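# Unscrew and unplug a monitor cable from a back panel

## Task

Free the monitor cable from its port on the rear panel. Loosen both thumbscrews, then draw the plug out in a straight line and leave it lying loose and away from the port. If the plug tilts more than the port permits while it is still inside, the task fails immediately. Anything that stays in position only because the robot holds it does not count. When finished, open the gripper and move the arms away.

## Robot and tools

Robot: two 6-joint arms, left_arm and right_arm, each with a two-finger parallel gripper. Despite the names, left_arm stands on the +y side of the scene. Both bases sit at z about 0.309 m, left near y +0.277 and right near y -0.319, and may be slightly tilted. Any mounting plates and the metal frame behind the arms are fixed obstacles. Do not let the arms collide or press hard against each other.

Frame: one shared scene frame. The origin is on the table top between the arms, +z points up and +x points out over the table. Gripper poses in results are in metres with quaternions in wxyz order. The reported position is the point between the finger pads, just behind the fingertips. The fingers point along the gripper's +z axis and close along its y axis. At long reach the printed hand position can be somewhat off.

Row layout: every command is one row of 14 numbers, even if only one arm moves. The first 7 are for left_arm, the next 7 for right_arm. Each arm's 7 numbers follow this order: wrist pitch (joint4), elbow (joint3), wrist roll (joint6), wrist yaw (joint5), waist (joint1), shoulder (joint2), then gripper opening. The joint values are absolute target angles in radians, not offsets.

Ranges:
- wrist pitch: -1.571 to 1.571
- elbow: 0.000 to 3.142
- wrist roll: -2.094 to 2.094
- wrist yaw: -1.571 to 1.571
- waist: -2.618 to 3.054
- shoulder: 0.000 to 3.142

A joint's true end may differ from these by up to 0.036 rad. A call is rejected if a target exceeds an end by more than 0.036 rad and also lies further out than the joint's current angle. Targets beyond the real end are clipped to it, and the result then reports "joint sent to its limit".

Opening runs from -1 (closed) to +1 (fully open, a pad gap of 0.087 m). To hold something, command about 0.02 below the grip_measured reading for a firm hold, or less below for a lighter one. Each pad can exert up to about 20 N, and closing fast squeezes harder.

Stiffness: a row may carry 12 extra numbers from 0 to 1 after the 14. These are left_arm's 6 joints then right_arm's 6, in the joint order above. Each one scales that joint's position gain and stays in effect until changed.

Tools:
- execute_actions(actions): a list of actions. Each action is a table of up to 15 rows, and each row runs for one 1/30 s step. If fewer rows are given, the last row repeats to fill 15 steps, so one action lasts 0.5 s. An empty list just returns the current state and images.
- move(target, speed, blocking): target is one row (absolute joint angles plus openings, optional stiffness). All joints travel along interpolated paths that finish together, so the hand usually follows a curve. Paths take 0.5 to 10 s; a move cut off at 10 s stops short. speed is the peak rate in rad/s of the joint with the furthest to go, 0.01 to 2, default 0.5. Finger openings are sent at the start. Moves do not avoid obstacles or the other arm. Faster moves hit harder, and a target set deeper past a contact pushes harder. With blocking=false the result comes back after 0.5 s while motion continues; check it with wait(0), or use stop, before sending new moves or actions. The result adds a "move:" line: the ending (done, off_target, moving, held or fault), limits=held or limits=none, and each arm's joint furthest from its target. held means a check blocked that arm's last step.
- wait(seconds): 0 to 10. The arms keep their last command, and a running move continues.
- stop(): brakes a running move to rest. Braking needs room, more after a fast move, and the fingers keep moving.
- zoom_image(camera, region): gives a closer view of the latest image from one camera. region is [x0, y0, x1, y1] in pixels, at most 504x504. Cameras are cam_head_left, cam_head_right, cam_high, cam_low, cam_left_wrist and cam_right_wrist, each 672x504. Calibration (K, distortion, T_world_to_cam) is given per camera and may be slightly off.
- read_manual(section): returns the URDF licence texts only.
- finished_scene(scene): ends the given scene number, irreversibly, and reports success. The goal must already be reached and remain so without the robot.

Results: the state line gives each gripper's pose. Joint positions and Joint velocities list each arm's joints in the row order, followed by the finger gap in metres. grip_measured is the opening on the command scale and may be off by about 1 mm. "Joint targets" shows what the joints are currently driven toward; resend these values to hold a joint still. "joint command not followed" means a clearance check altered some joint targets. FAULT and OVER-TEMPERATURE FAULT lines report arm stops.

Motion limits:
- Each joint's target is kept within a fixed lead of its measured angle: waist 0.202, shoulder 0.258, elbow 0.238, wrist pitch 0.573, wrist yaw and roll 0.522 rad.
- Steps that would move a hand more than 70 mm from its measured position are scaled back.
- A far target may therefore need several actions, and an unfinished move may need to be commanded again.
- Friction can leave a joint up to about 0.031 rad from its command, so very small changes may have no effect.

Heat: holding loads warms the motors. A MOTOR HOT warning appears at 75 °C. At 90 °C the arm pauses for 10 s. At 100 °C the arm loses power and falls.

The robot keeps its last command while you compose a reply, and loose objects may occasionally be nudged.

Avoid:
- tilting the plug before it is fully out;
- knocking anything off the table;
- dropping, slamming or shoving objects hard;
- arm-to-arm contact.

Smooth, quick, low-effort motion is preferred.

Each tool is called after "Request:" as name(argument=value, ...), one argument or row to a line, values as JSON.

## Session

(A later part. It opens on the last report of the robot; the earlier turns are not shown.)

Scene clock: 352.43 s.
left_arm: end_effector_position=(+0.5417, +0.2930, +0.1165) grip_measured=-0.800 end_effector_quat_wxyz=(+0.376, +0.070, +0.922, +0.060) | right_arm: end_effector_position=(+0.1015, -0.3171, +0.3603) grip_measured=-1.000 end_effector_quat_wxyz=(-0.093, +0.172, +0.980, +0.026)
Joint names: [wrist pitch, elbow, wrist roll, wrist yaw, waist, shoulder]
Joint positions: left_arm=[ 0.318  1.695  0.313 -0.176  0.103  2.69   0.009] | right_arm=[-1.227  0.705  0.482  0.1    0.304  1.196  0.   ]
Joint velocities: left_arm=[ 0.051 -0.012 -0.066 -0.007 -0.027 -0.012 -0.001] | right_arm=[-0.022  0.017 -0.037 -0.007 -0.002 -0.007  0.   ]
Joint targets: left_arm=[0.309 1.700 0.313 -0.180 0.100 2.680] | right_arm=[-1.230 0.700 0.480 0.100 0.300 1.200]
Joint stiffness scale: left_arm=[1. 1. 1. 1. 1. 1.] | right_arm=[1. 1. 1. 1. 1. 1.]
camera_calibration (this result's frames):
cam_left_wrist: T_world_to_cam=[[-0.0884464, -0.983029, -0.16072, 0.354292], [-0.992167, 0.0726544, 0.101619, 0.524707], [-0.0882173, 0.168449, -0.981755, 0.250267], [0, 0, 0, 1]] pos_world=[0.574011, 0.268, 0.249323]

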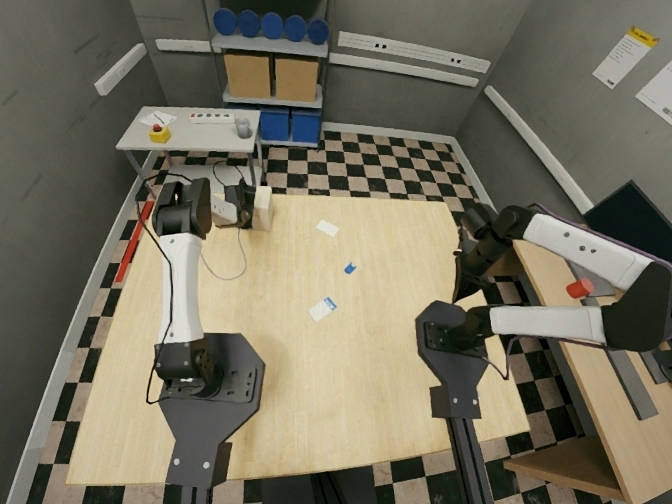

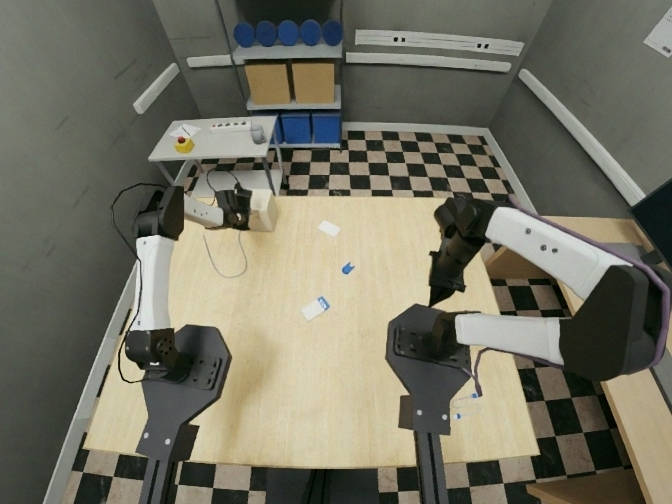

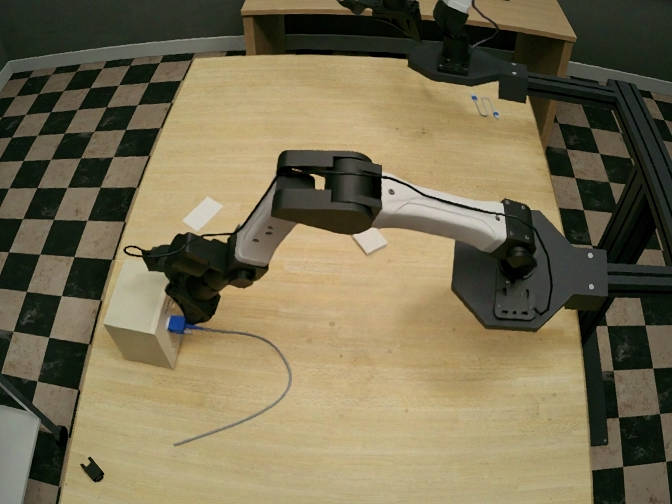

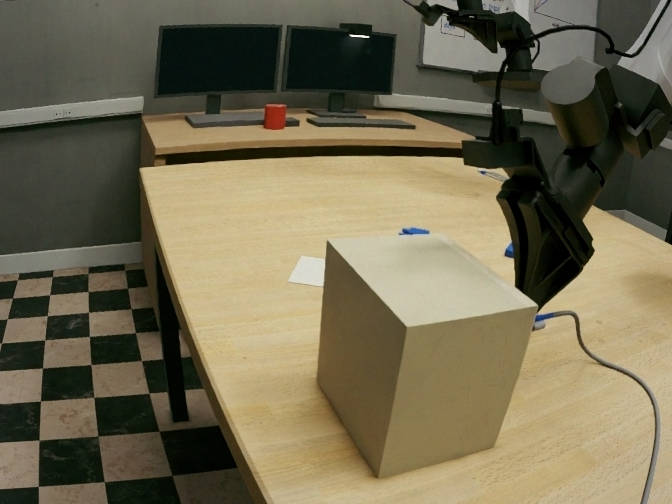

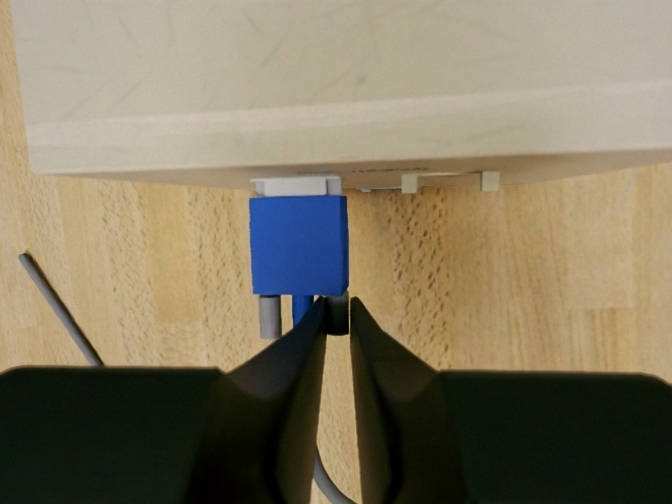

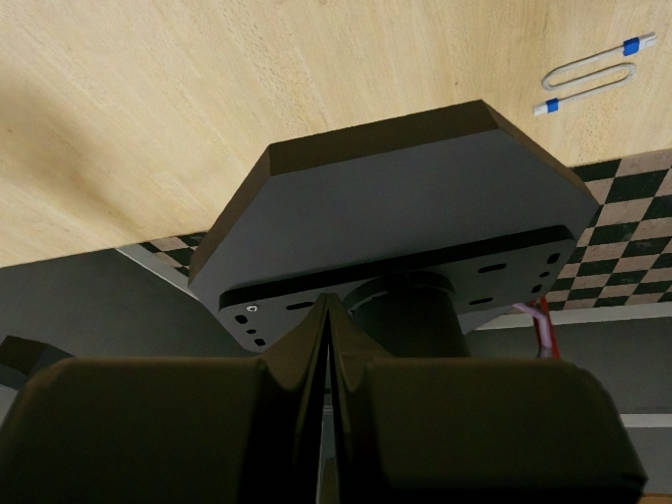

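Request:
execute_actions(
  actions=[
    [[0.315,1.69,0.313,-0.18,0.095,2.674,-0.81,-1.23,0.7,0.48,0.1,0.3,1.2,-1]],
  ],
)

Scene clock: 353.83 s.
left_arm: end_effector_position=(+0.5417, +0.2930, +0.1165) grip_measured=-0.810 end_effector_quat_wxyz=(+0.376, +0.070, +0.922, +0.060) | right_arm: end_effector_position=(+0.1015, -0.3171, +0.3603) grip_measured=-1.000 end_effector_quat_wxyz=(-0.093, +0.172, +0.980, +0.026)
Joint names: [wrist pitch, elbow, wrist roll, wrist yaw, waist, shoulder]
Joint positions: left_arm=[ 0.318  1.695  0.313 -0.176  0.103  2.69   0.008] | right_arm=[-1.227  0.705  0.482  0.1    0.304  1.196  0.   ]
Joint velocities: left_arm=[-0.037 -0.002 -0.037 -0.007 -0.007  0.002 -0.   ] | right_arm=[ 0.066  0.002 -0.037 -0.037  0.002 -0.022  0.   ]
Joint targets: left_arm=[0.315 1.690 0.313 -0.180 0.095 2.674] | right_arm=[-1.230 0.700 0.480 0.100 0.300 1.200]
Joint stiffness scale: left_arm=[1. 1. 1. 1. 1. 1.] | right_arm=[1. 1. 1. 1. 1. 1.]
camera_calibration (this result's frames):
cam_left_wrist: T_world_to_cam=[[-0.0884464, -0.983029, -0.16072, 0.354292], [-0.992167, 0.0726544, 0.101619, 0.524707], [-0.0882173, 0.168449, -0.981755, 0.250267], [0, 0, 0, 1]] pos_world=[0.574011, 0.268, 0.249323]

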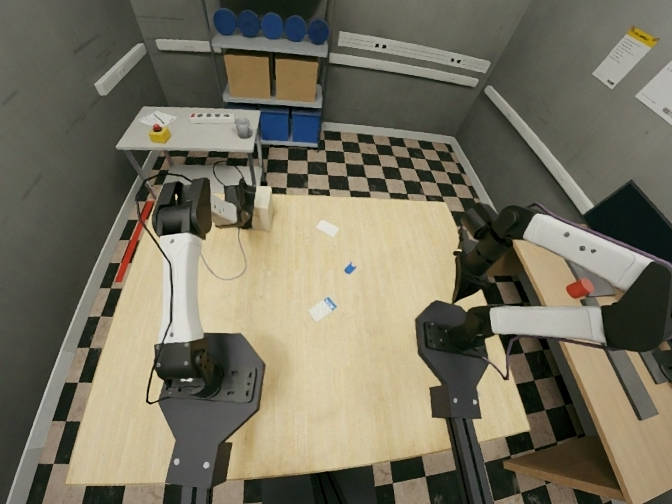

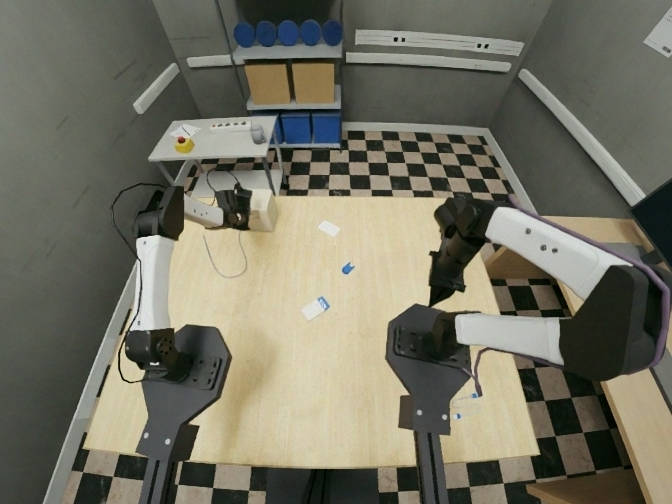

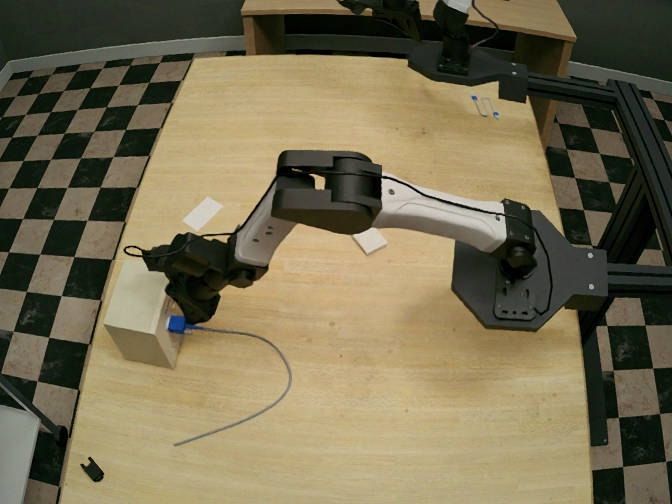

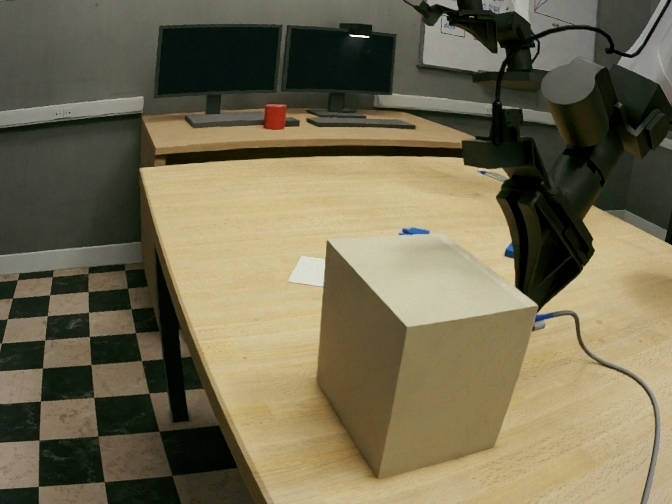

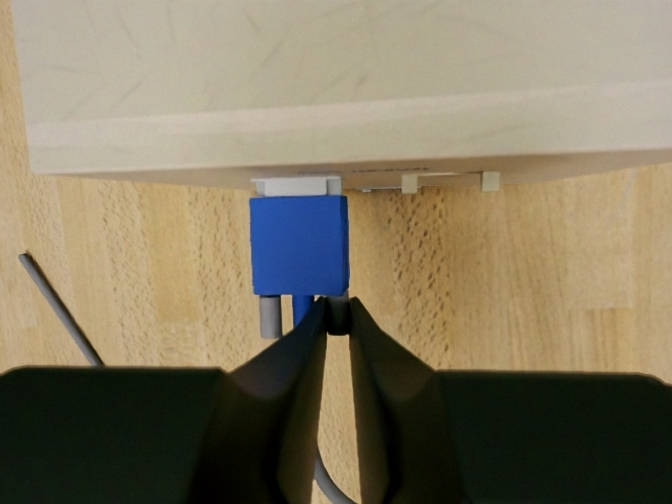

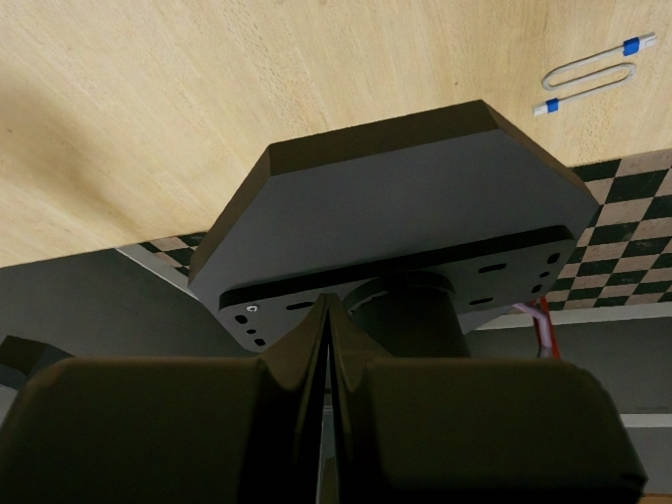

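Request:
execute_actions(
  actions=[
    [[0.305,1.67,0.309,-0.176,0.092,2.655,-0.8,-1.23,0.7,0.48,0.1,0.3,1.2,-1]],
    [[0.43,1.70,0.48,-0.43,0.0,2.73,-0.78,-1.23,0.7,0.48,0.1,0.3,1.2,-1]],
    [[0.582,1.75,0.675,-0.635,-0.055,2.84,-0.77,-1.23,0.7,0.48,0.1,0.3,1.2,-1]],
  ],
)

Scene clock: 355.67 s.
left_arm: end_effector_position=(+0.5429, +0.2758, +0.1204) grip_measured=-0.770 end_effector_quat_wxyz=(+0.370, +0.171, +0.866, +0.288) | right_arm: end_effector_position=(+0.1015, -0.3171, +0.3603) grip_measured=-1.000 end_effector_quat_wxyz=(-0.093, +0.172, +0.980, +0.026)
Joint names: [wrist pitch, elbow, wrist roll, wrist yaw, waist, shoulder]
Joint positions: left_arm=[ 0.568  1.741  0.661 -0.615 -0.057  2.836  0.01 ] | right_arm=[-1.227  0.705  0.482  0.1    0.304  1.196  0.   ]
Joint velocities: left_arm=[-0.007 -0.002  0.007 -0.081 -0.012 -0.007  0.   ] | right_arm=[-0.007 -0.022  0.022 -0.007 -0.007 -0.012  0.   ]
Joint targets: left_arm=[0.582 1.750 0.675 -0.635 -0.055 2.840] | right_arm=[-1.230 0.700 0.480 0.100 0.300 1.200]
Joint stiffness scale: left_arm=[1. 1. 1. 1. 1. 1.] | right_arm=[1. 1. 1. 1. 1. 1.]
camera_calibration (this result's frames):
cam_left_wrist: T_world_to_cam=[[-0.0874941, -0.776749, -0.623703, 0.336484], [-0.995619, 0.0474589, 0.0805626, 0.538073], [-0.0329766, 0.628019, -0.777499, 0.0757387], [0, 0, 0, 1]] pos_world=[0.567653, 0.188262, 0.225404]

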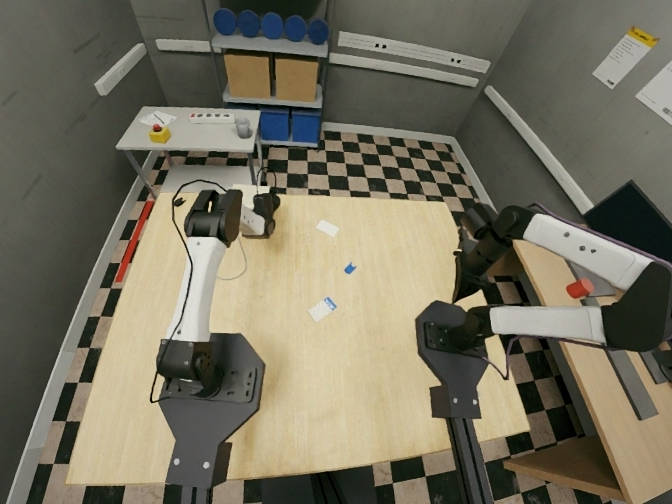

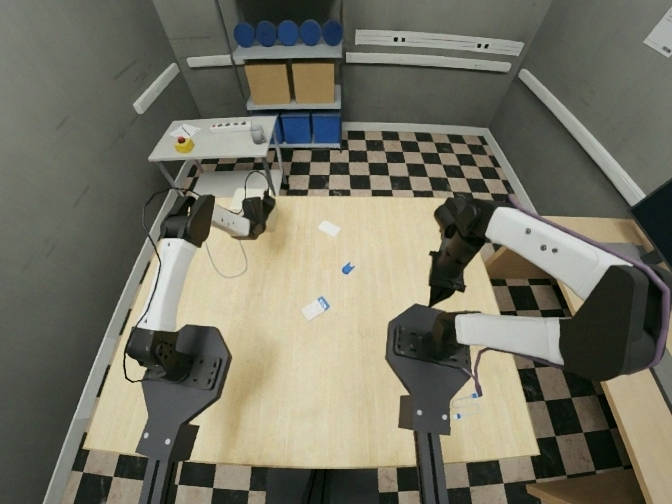

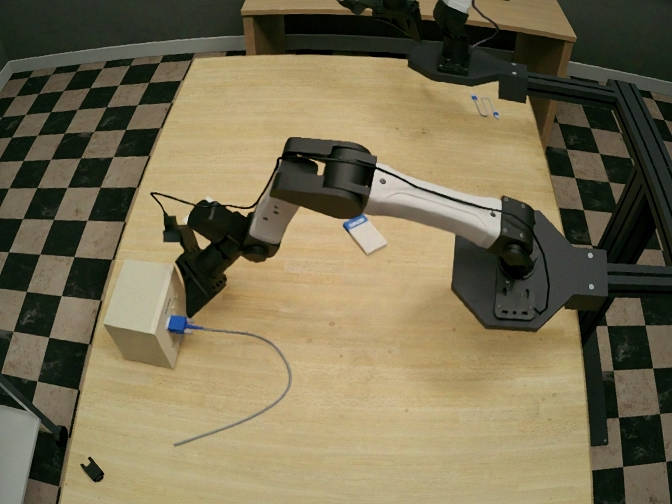

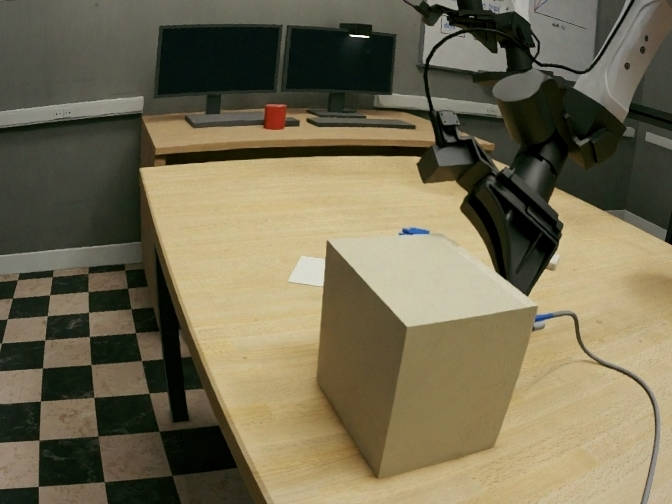

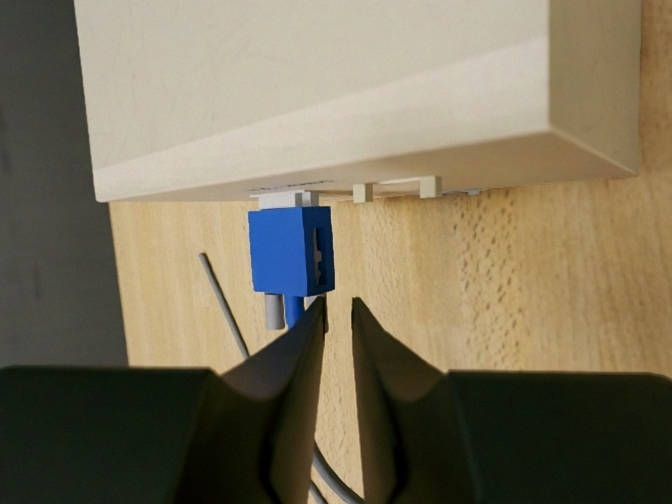

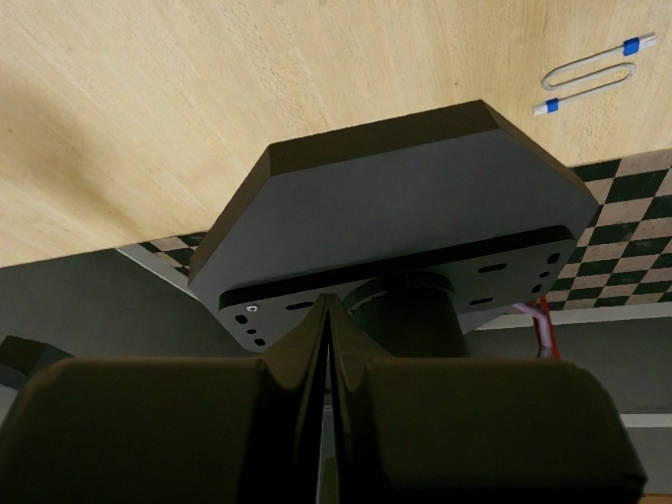

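Request:
execute_actions(
  actions=[
    [[0.582,1.74,0.672,-0.62,-0.04,2.818,-0.77,-1.23,0.7,0.48,0.1,0.3,1.2,-1]],
    [[0.582,1.74,0.672,-0.61,-0.036,2.848,-0.77,-1.23,0.7,0.48,0.1,0.3,1.2,-1]],
    [[0.583,1.74,0.674,-0.601,-0.034,2.856,-0.77,-1.23,0.7,0.48,0.1,0.3,1.2,-1]],
  ],
)

Scene clock: 357.63 s.
left_arm: end_effector_position=(+0.5446, +0.2836, +0.1214) grip_measured=-0.770 end_effector_quat_wxyz=(+0.372, +0.167, +0.865, +0.293) | right_arm: end_effector_position=(+0.1015, -0.3171, +0.3603) grip_measured=-1.000 end_effector_quat_wxyz=(-0.093, +0.172, +0.980, +0.026)
Joint names: [wrist pitch, elbow, wrist roll, wrist yaw, waist, shoulder]
Joint positions: left_arm=[ 0.583  1.741  0.669 -0.615 -0.045  2.836  0.01 ] | right_arm=[-1.227  0.705  0.482  0.1    0.304  1.196  0.   ]
Joint velocities: left_arm=[-0.11   0.012 -0.037 -0.066 -0.012 -0.022 -0.002] | right_arm=[-0.037 -0.002  0.037  0.022 -0.002 -0.012  0.   ]
Joint targets: left_arm=[0.583 1.740 0.674 -0.601 -0.034 2.856] | right_arm=[-1.230 0.700 0.480 0.100 0.300 1.200]
Joint stiffness scale: left_arm=[1. 1. 1. 1. 1. 1.] | right_arm=[1. 1. 1. 1. 1. 1.]
camera_calibration (this result's frames):
cam_left_wrist: T_world_to_cam=[[-0.074423, -0.774445, -0.628249, 0.336101], [-0.996701, 0.0373036, 0.0720859, 0.543805], [-0.0323906, 0.631541, -0.774666, 0.069995], [0, 0, 0, 1]] pos_world=[0.569292, 0.195801, 0.226177]

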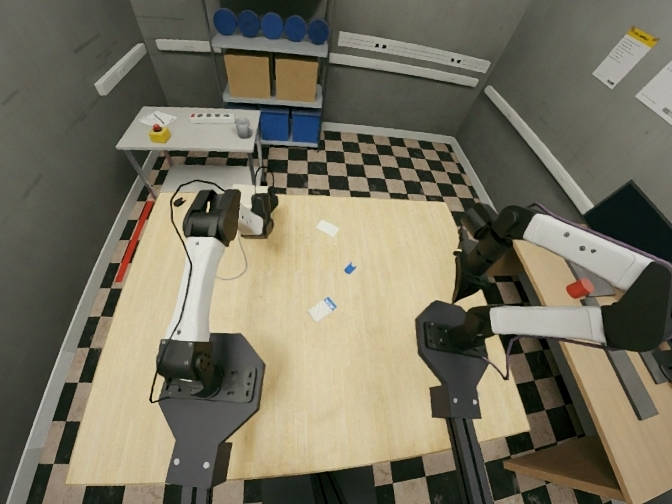

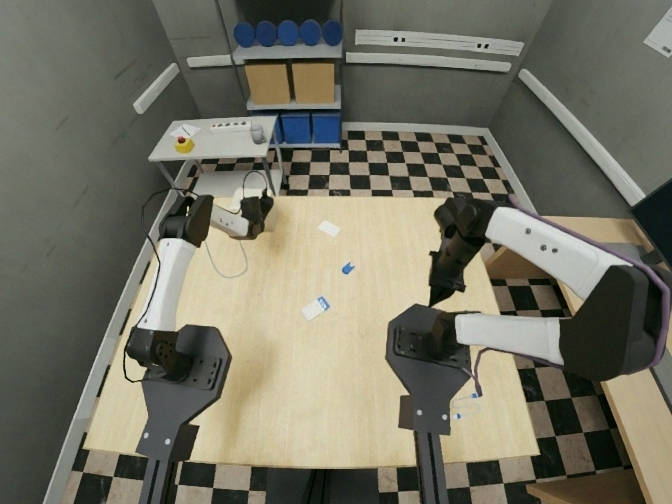

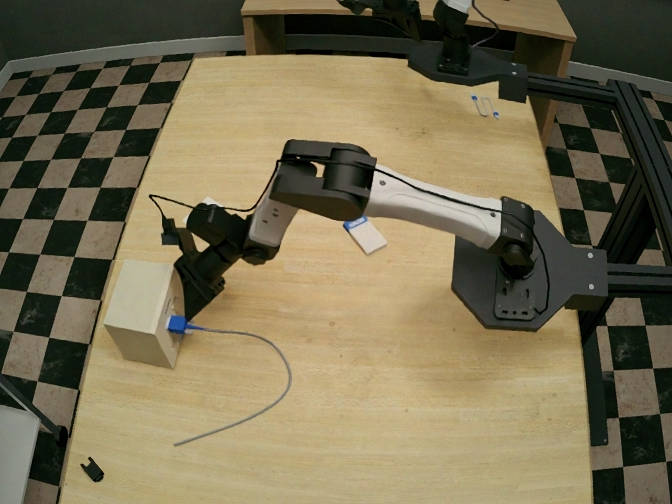

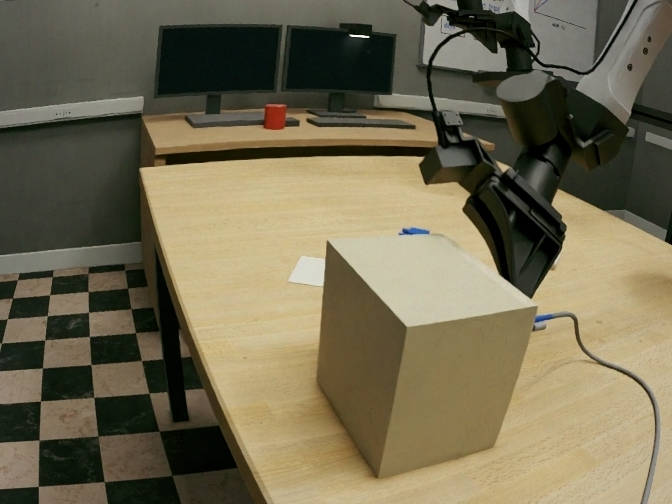

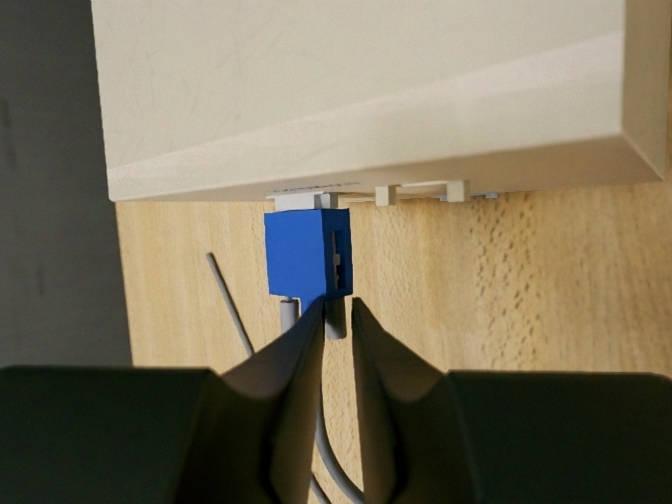

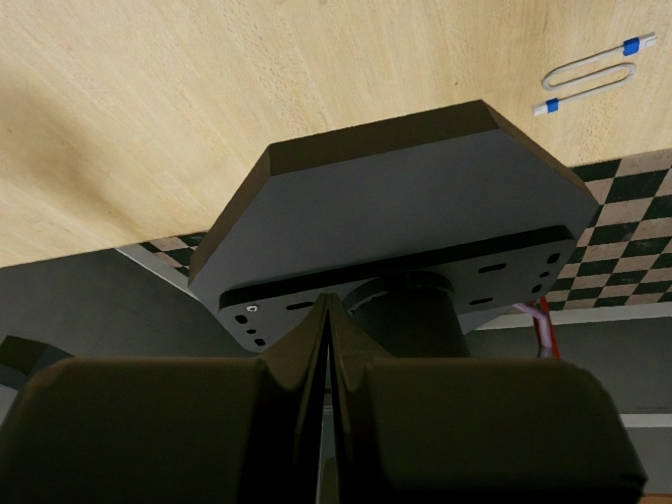

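Request:
execute_actions(
  actions=[
    [[0.575,1.716,0.674,-0.615,-0.031,2.828,-0.77,-1.23,0.7,0.48,0.1,0.3,1.2,-1]],
    [[0.575,1.716,0.674,-0.615,-0.027,2.85,-0.78,-1.23,0.7,0.48,0.1,0.3,1.2,-1]],
  ],
)

Scene clock: 358.93 s.
left_arm: end_effector_position=(+0.5445, +0.2850, +0.1212) grip_measured=-0.780 end_effector_quat_wxyz=(+0.372, +0.166, +0.865, +0.293) | right_arm: end_effector_position=(+0.1015, -0.3171, +0.3603) grip_measured=-1.000 end_effector_quat_wxyz=(-0.093, +0.172, +0.980, +0.026)
Joint names: [wrist pitch, elbow, wrist roll, wrist yaw, waist, shoulder]
Joint positions: left_arm=[ 0.583  1.741  0.669 -0.615 -0.042  2.836  0.01 ] | right_arm=[-1.227  0.705  0.482  0.1    0.304  1.196  0.   ]
Joint velocities: left_arm=[ 0.051  0.007  0.007 -0.007  0.007 -0.012  0.001] | right_arm=[ 0.007 -0.002  0.081  0.022 -0.012  0.017  0.   ]
Joint targets: left_arm=[0.575 1.716 0.674 -0.615 -0.027 2.850] | right_arm=[-1.230 0.700 0.480 0.100 0.300 1.200]
Joint stiffness scale: left_arm=[1. 1. 1. 1. 1. 1.] | right_arm=[1. 1. 1. 1. 1. 1.]
camera_calibration (this result's frames):
cam_left_wrist: T_world_to_cam=[[-0.0729448, -0.774472, -0.628389, 0.336225], [-0.996752, 0.0350539, 0.0725023, 0.544296], [-0.0341235, 0.631636, -0.774514, 0.0698359], [0, 0, 0, 1]] pos_world=[0.569437, 0.197206, 0.225906]

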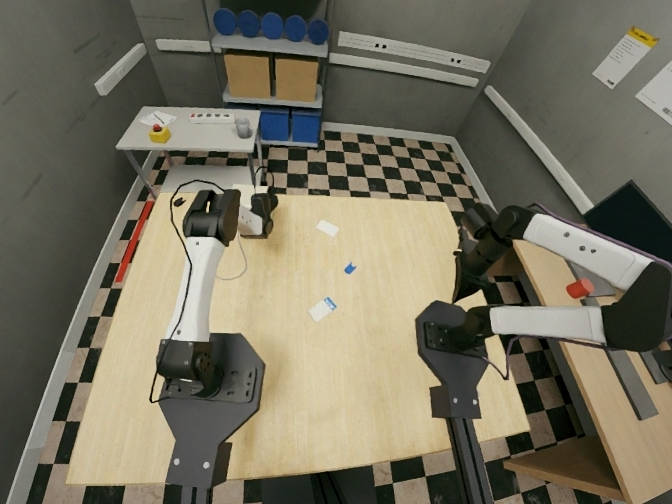

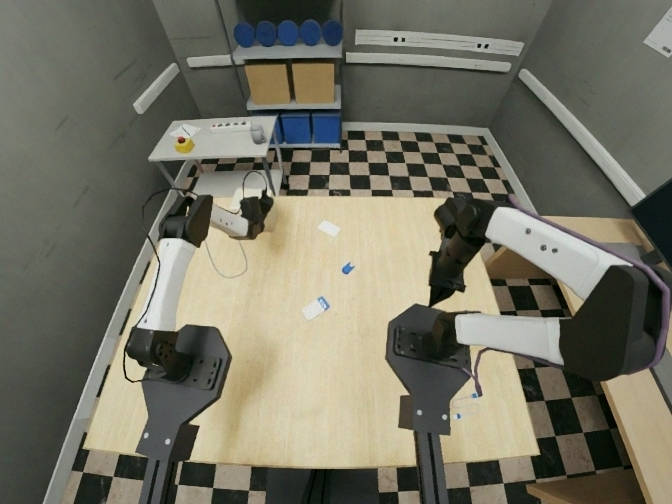

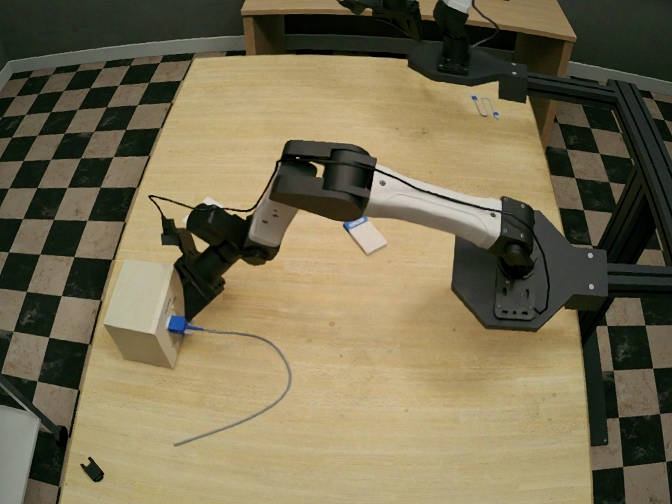

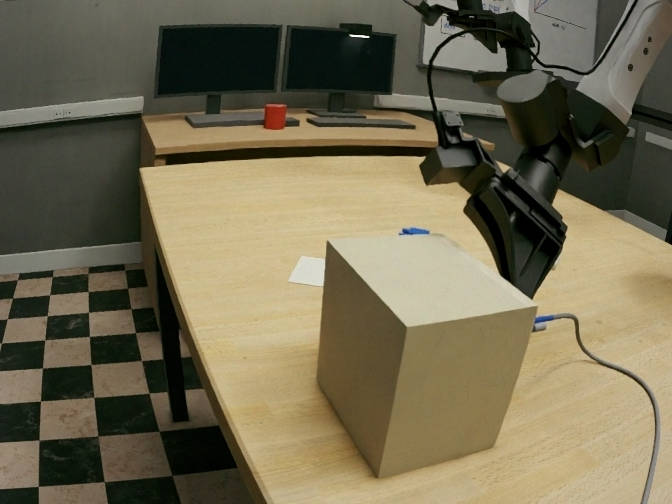

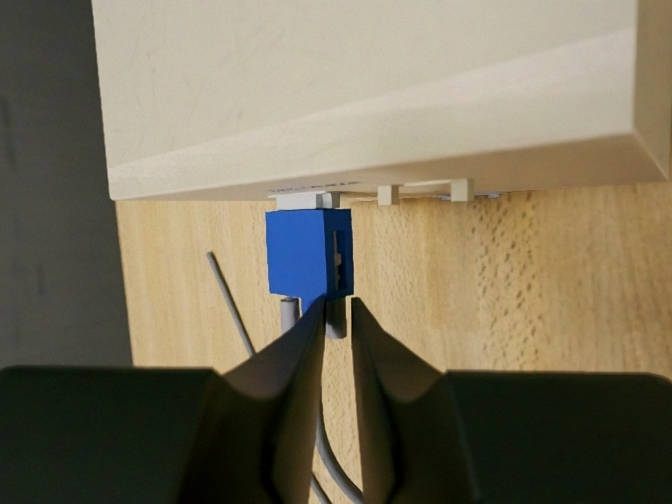

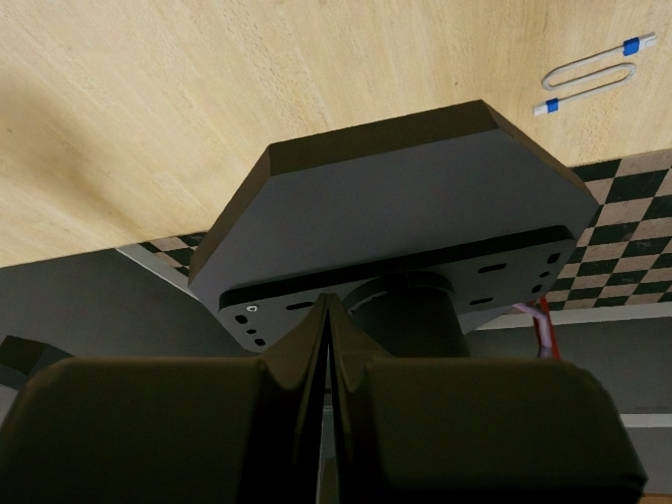

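Touching the body. Back off and redo.

Request:
execute_actions(
  actions=[
    [[0.583,1.73,0.67,-0.615,-0.052,2.815,-0.77,-1.23,0.7,0.48,0.1,0.3,1.2,-1]],
    [[0.583,1.71,0.67,-0.615,-0.045,2.815,-0.77,-1.23,0.7,0.48,0.1,0.3,1.2,-1]],
    [[0.583,1.72,0.67,-0.615,-0.034,2.845,-0.77,-1.23,0.7,0.48,0.1,0.3,1.2,-1]],
  ],
)

Scene clock: 360.70 s.
left_arm: end_effector_position=(+0.5448, +0.2846, +0.1262) grip_measured=-0.770 end_effector_quat_wxyz=(+0.374, +0.166, +0.864, +0.293) | right_arm: end_effector_position=(+0.1015, -0.3171, +0.3603) grip_measured=-1.000 end_effector_quat_wxyz=(-0.093, +0.172, +0.980, +0.026)
Joint names: [wrist pitch, elbow, wrist roll, wrist yaw, waist, shoulder]
Joint positions: left_arm=[ 0.584  1.728  0.669 -0.615 -0.045  2.821  0.01 ] | right_arm=[-1.227  0.705  0.482  0.1    0.304  1.196  0.   ]
Joint velocities: left_arm=[-0.007 -0.002  0.081 -0.022  0.007 -0.027 -0.   ] | right_arm=[-0.022  0.007 -0.037  0.051 -0.017 -0.012  0.   ]
Joint targets: left_arm=[0.583 1.720 0.670 -0.615 -0.034 2.845] | right_arm=[-1.230 0.700 0.480 0.100 0.300 1.200]
Joint stiffness scale: left_arm=[1. 1. 1. 1. 1. 1.] | right_arm=[1. 1. 1. 1. 1. 1.]
camera_calibration (this result's frames):
cam_left_wrist: T_world_to_cam=[[-0.0715285, -0.77482, -0.628123, 0.338356], [-0.996988, 0.0366134, 0.0683693, 0.544471], [-0.0299762, 0.631121, -0.775105, 0.0720069], [0, 0, 0, 1]] pos_world=[0.569192, 0.196785, 0.231117]

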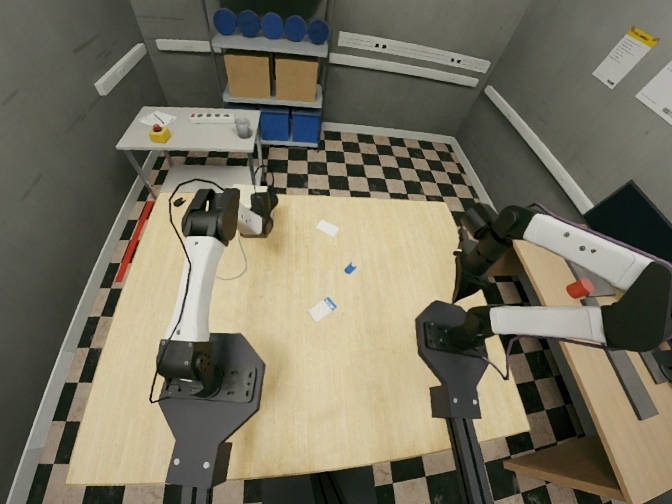

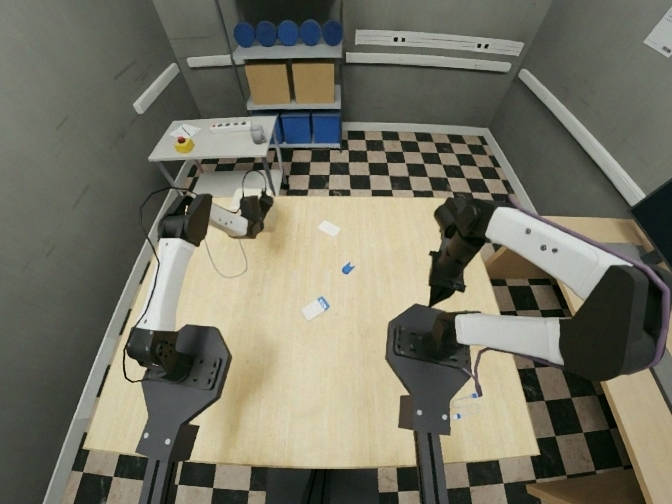

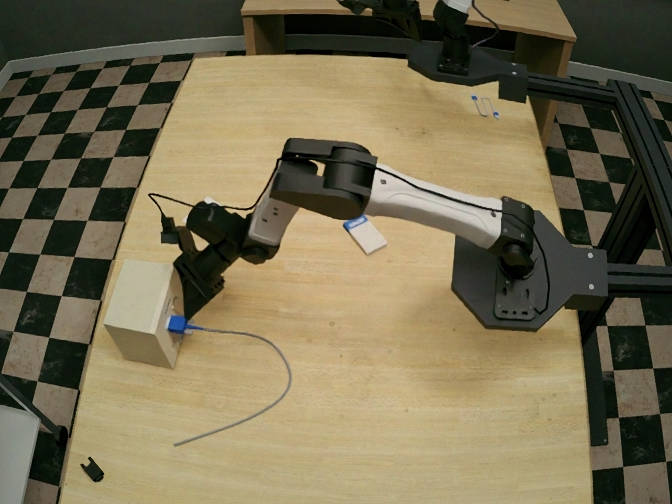

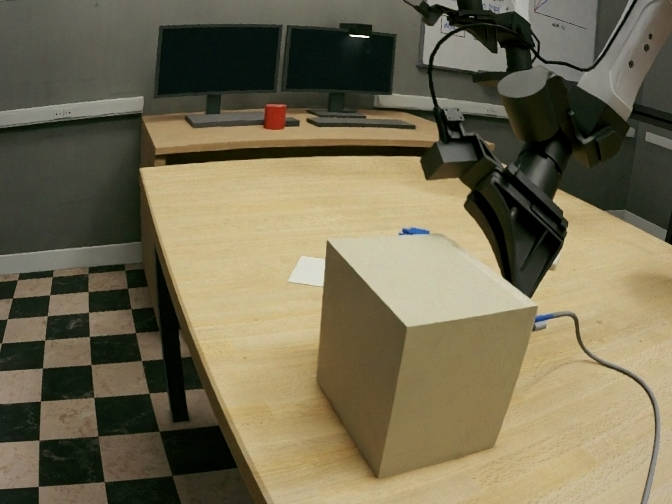

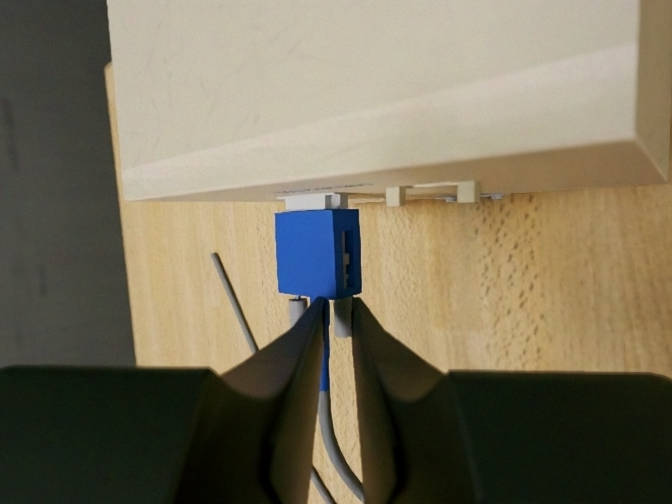

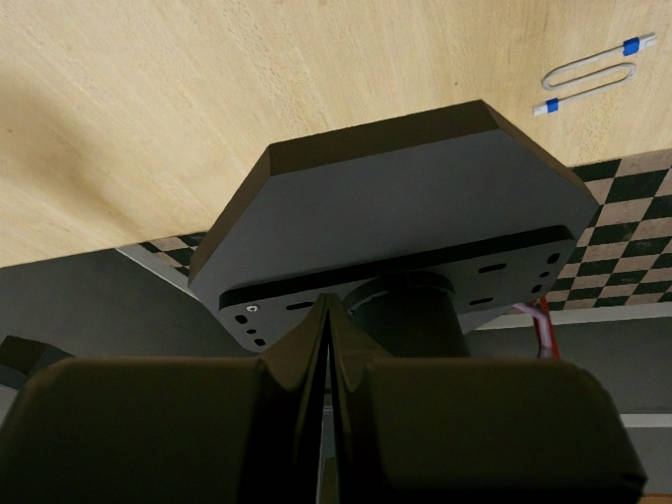

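Request:
execute_actions(
  actions=[
    [[0.583,1.72,0.67,-0.615,-0.031,2.85,-0.77,-1.23,0.7,0.48,0.1,0.3,1.2,-1]],
    [[0.583,1.72,0.67,-0.615,-0.026,2.856,-0.78,-1.23,0.7,0.48,0.1,0.3,1.2,-1]],
  ],
)

Scene clock: 361.87 s.
left_arm: end_effector_position=(+0.5417, +0.2889, +0.1200) grip_measured=-0.780 end_effector_quat_wxyz=(+0.368, +0.165, +0.866, +0.294) | right_arm: end_effector_position=(+0.1015, -0.3171, +0.3603) grip_measured=-1.000 end_effector_quat_wxyz=(-0.093, +0.172, +0.980, +0.026)
Joint names: [wrist pitch, elbow, wrist roll, wrist yaw, waist, shoulder]
Joint positions: left_arm=[ 0.585  1.728  0.669 -0.615 -0.036  2.831  0.01 ] | right_arm=[-1.227  0.705  0.482  0.1    0.304  1.196  0.   ]
Joint velocities: left_arm=[-0.007  0.007  0.081  0.051  0.007 -0.007  0.001] | right_arm=[-0.007 -0.007  0.081 -0.037 -0.027 -0.002  0.   ]
Joint targets: left_arm=[0.583 1.720 0.670 -0.615 -0.026 2.856] | right_arm=[-1.230 0.700 0.480 0.100 0.300 1.200]
Joint stiffness scale: left_arm=[1. 1. 1. 1. 1. 1.] | right_arm=[1. 1. 1. 1. 1. 1.]
camera_calibration (this result's frames):
cam_left_wrist: T_world_to_cam=[[-0.0730601, -0.774033, -0.628916, 0.338301], [-0.996437, 0.0300159, 0.0788126, 0.541983], [-0.042126, 0.632434, -0.773468, 0.0703679], [0, 0, 0, 1]] pos_world=[0.567733, 0.201085, 0.224475]

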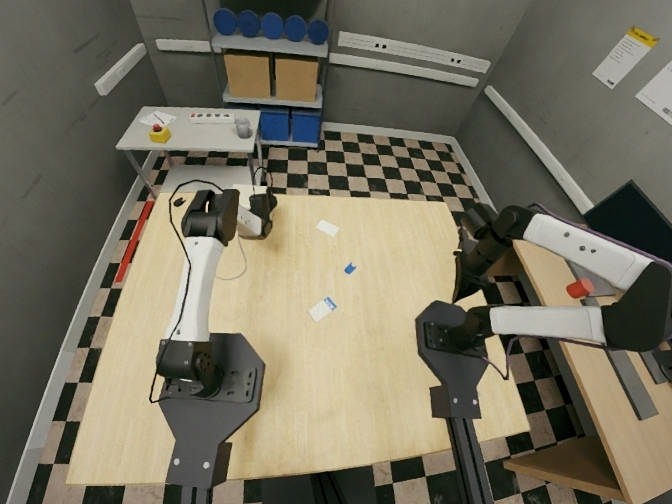

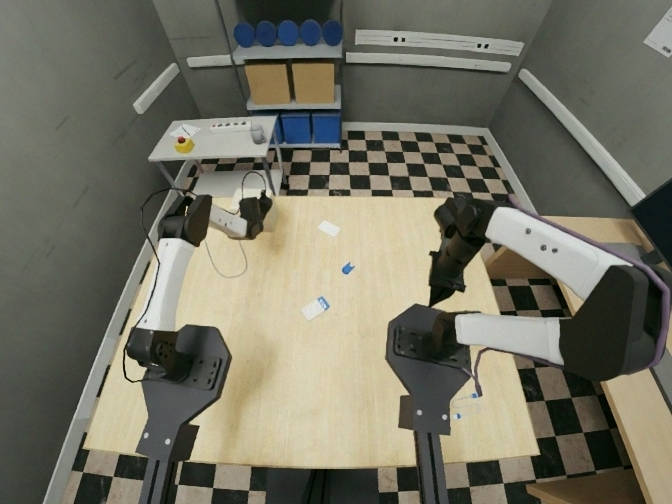

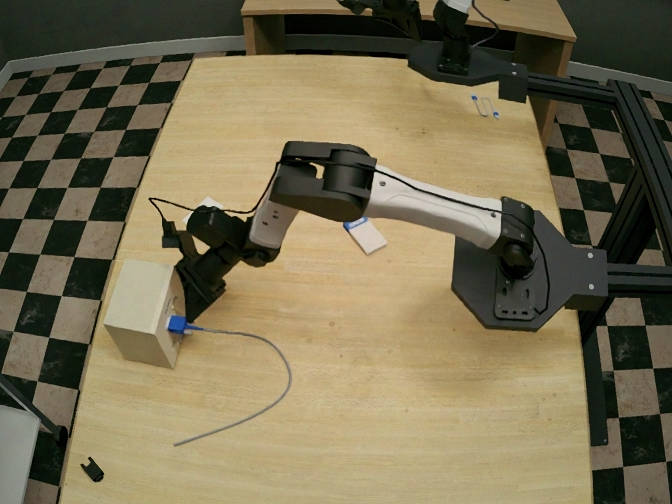

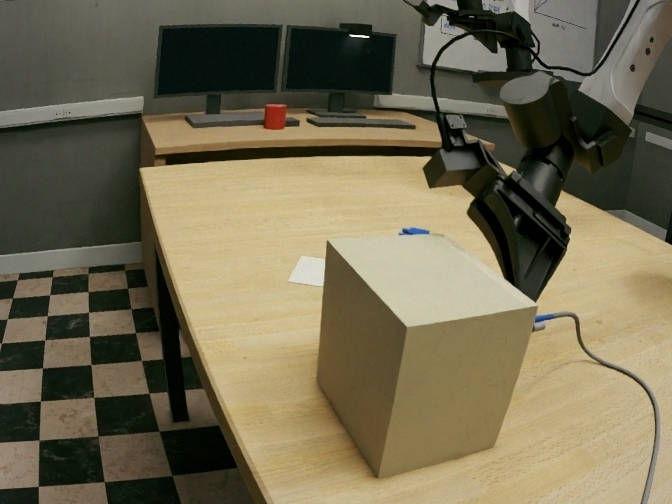

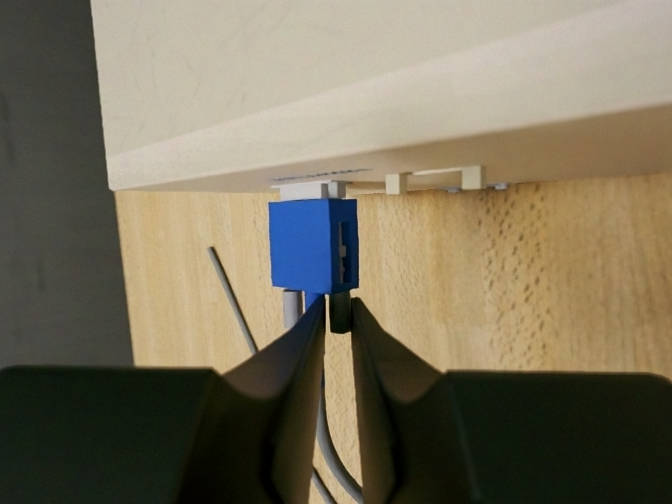

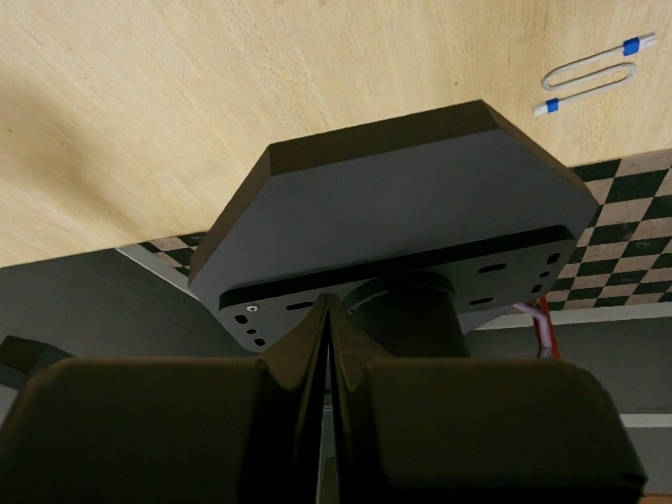

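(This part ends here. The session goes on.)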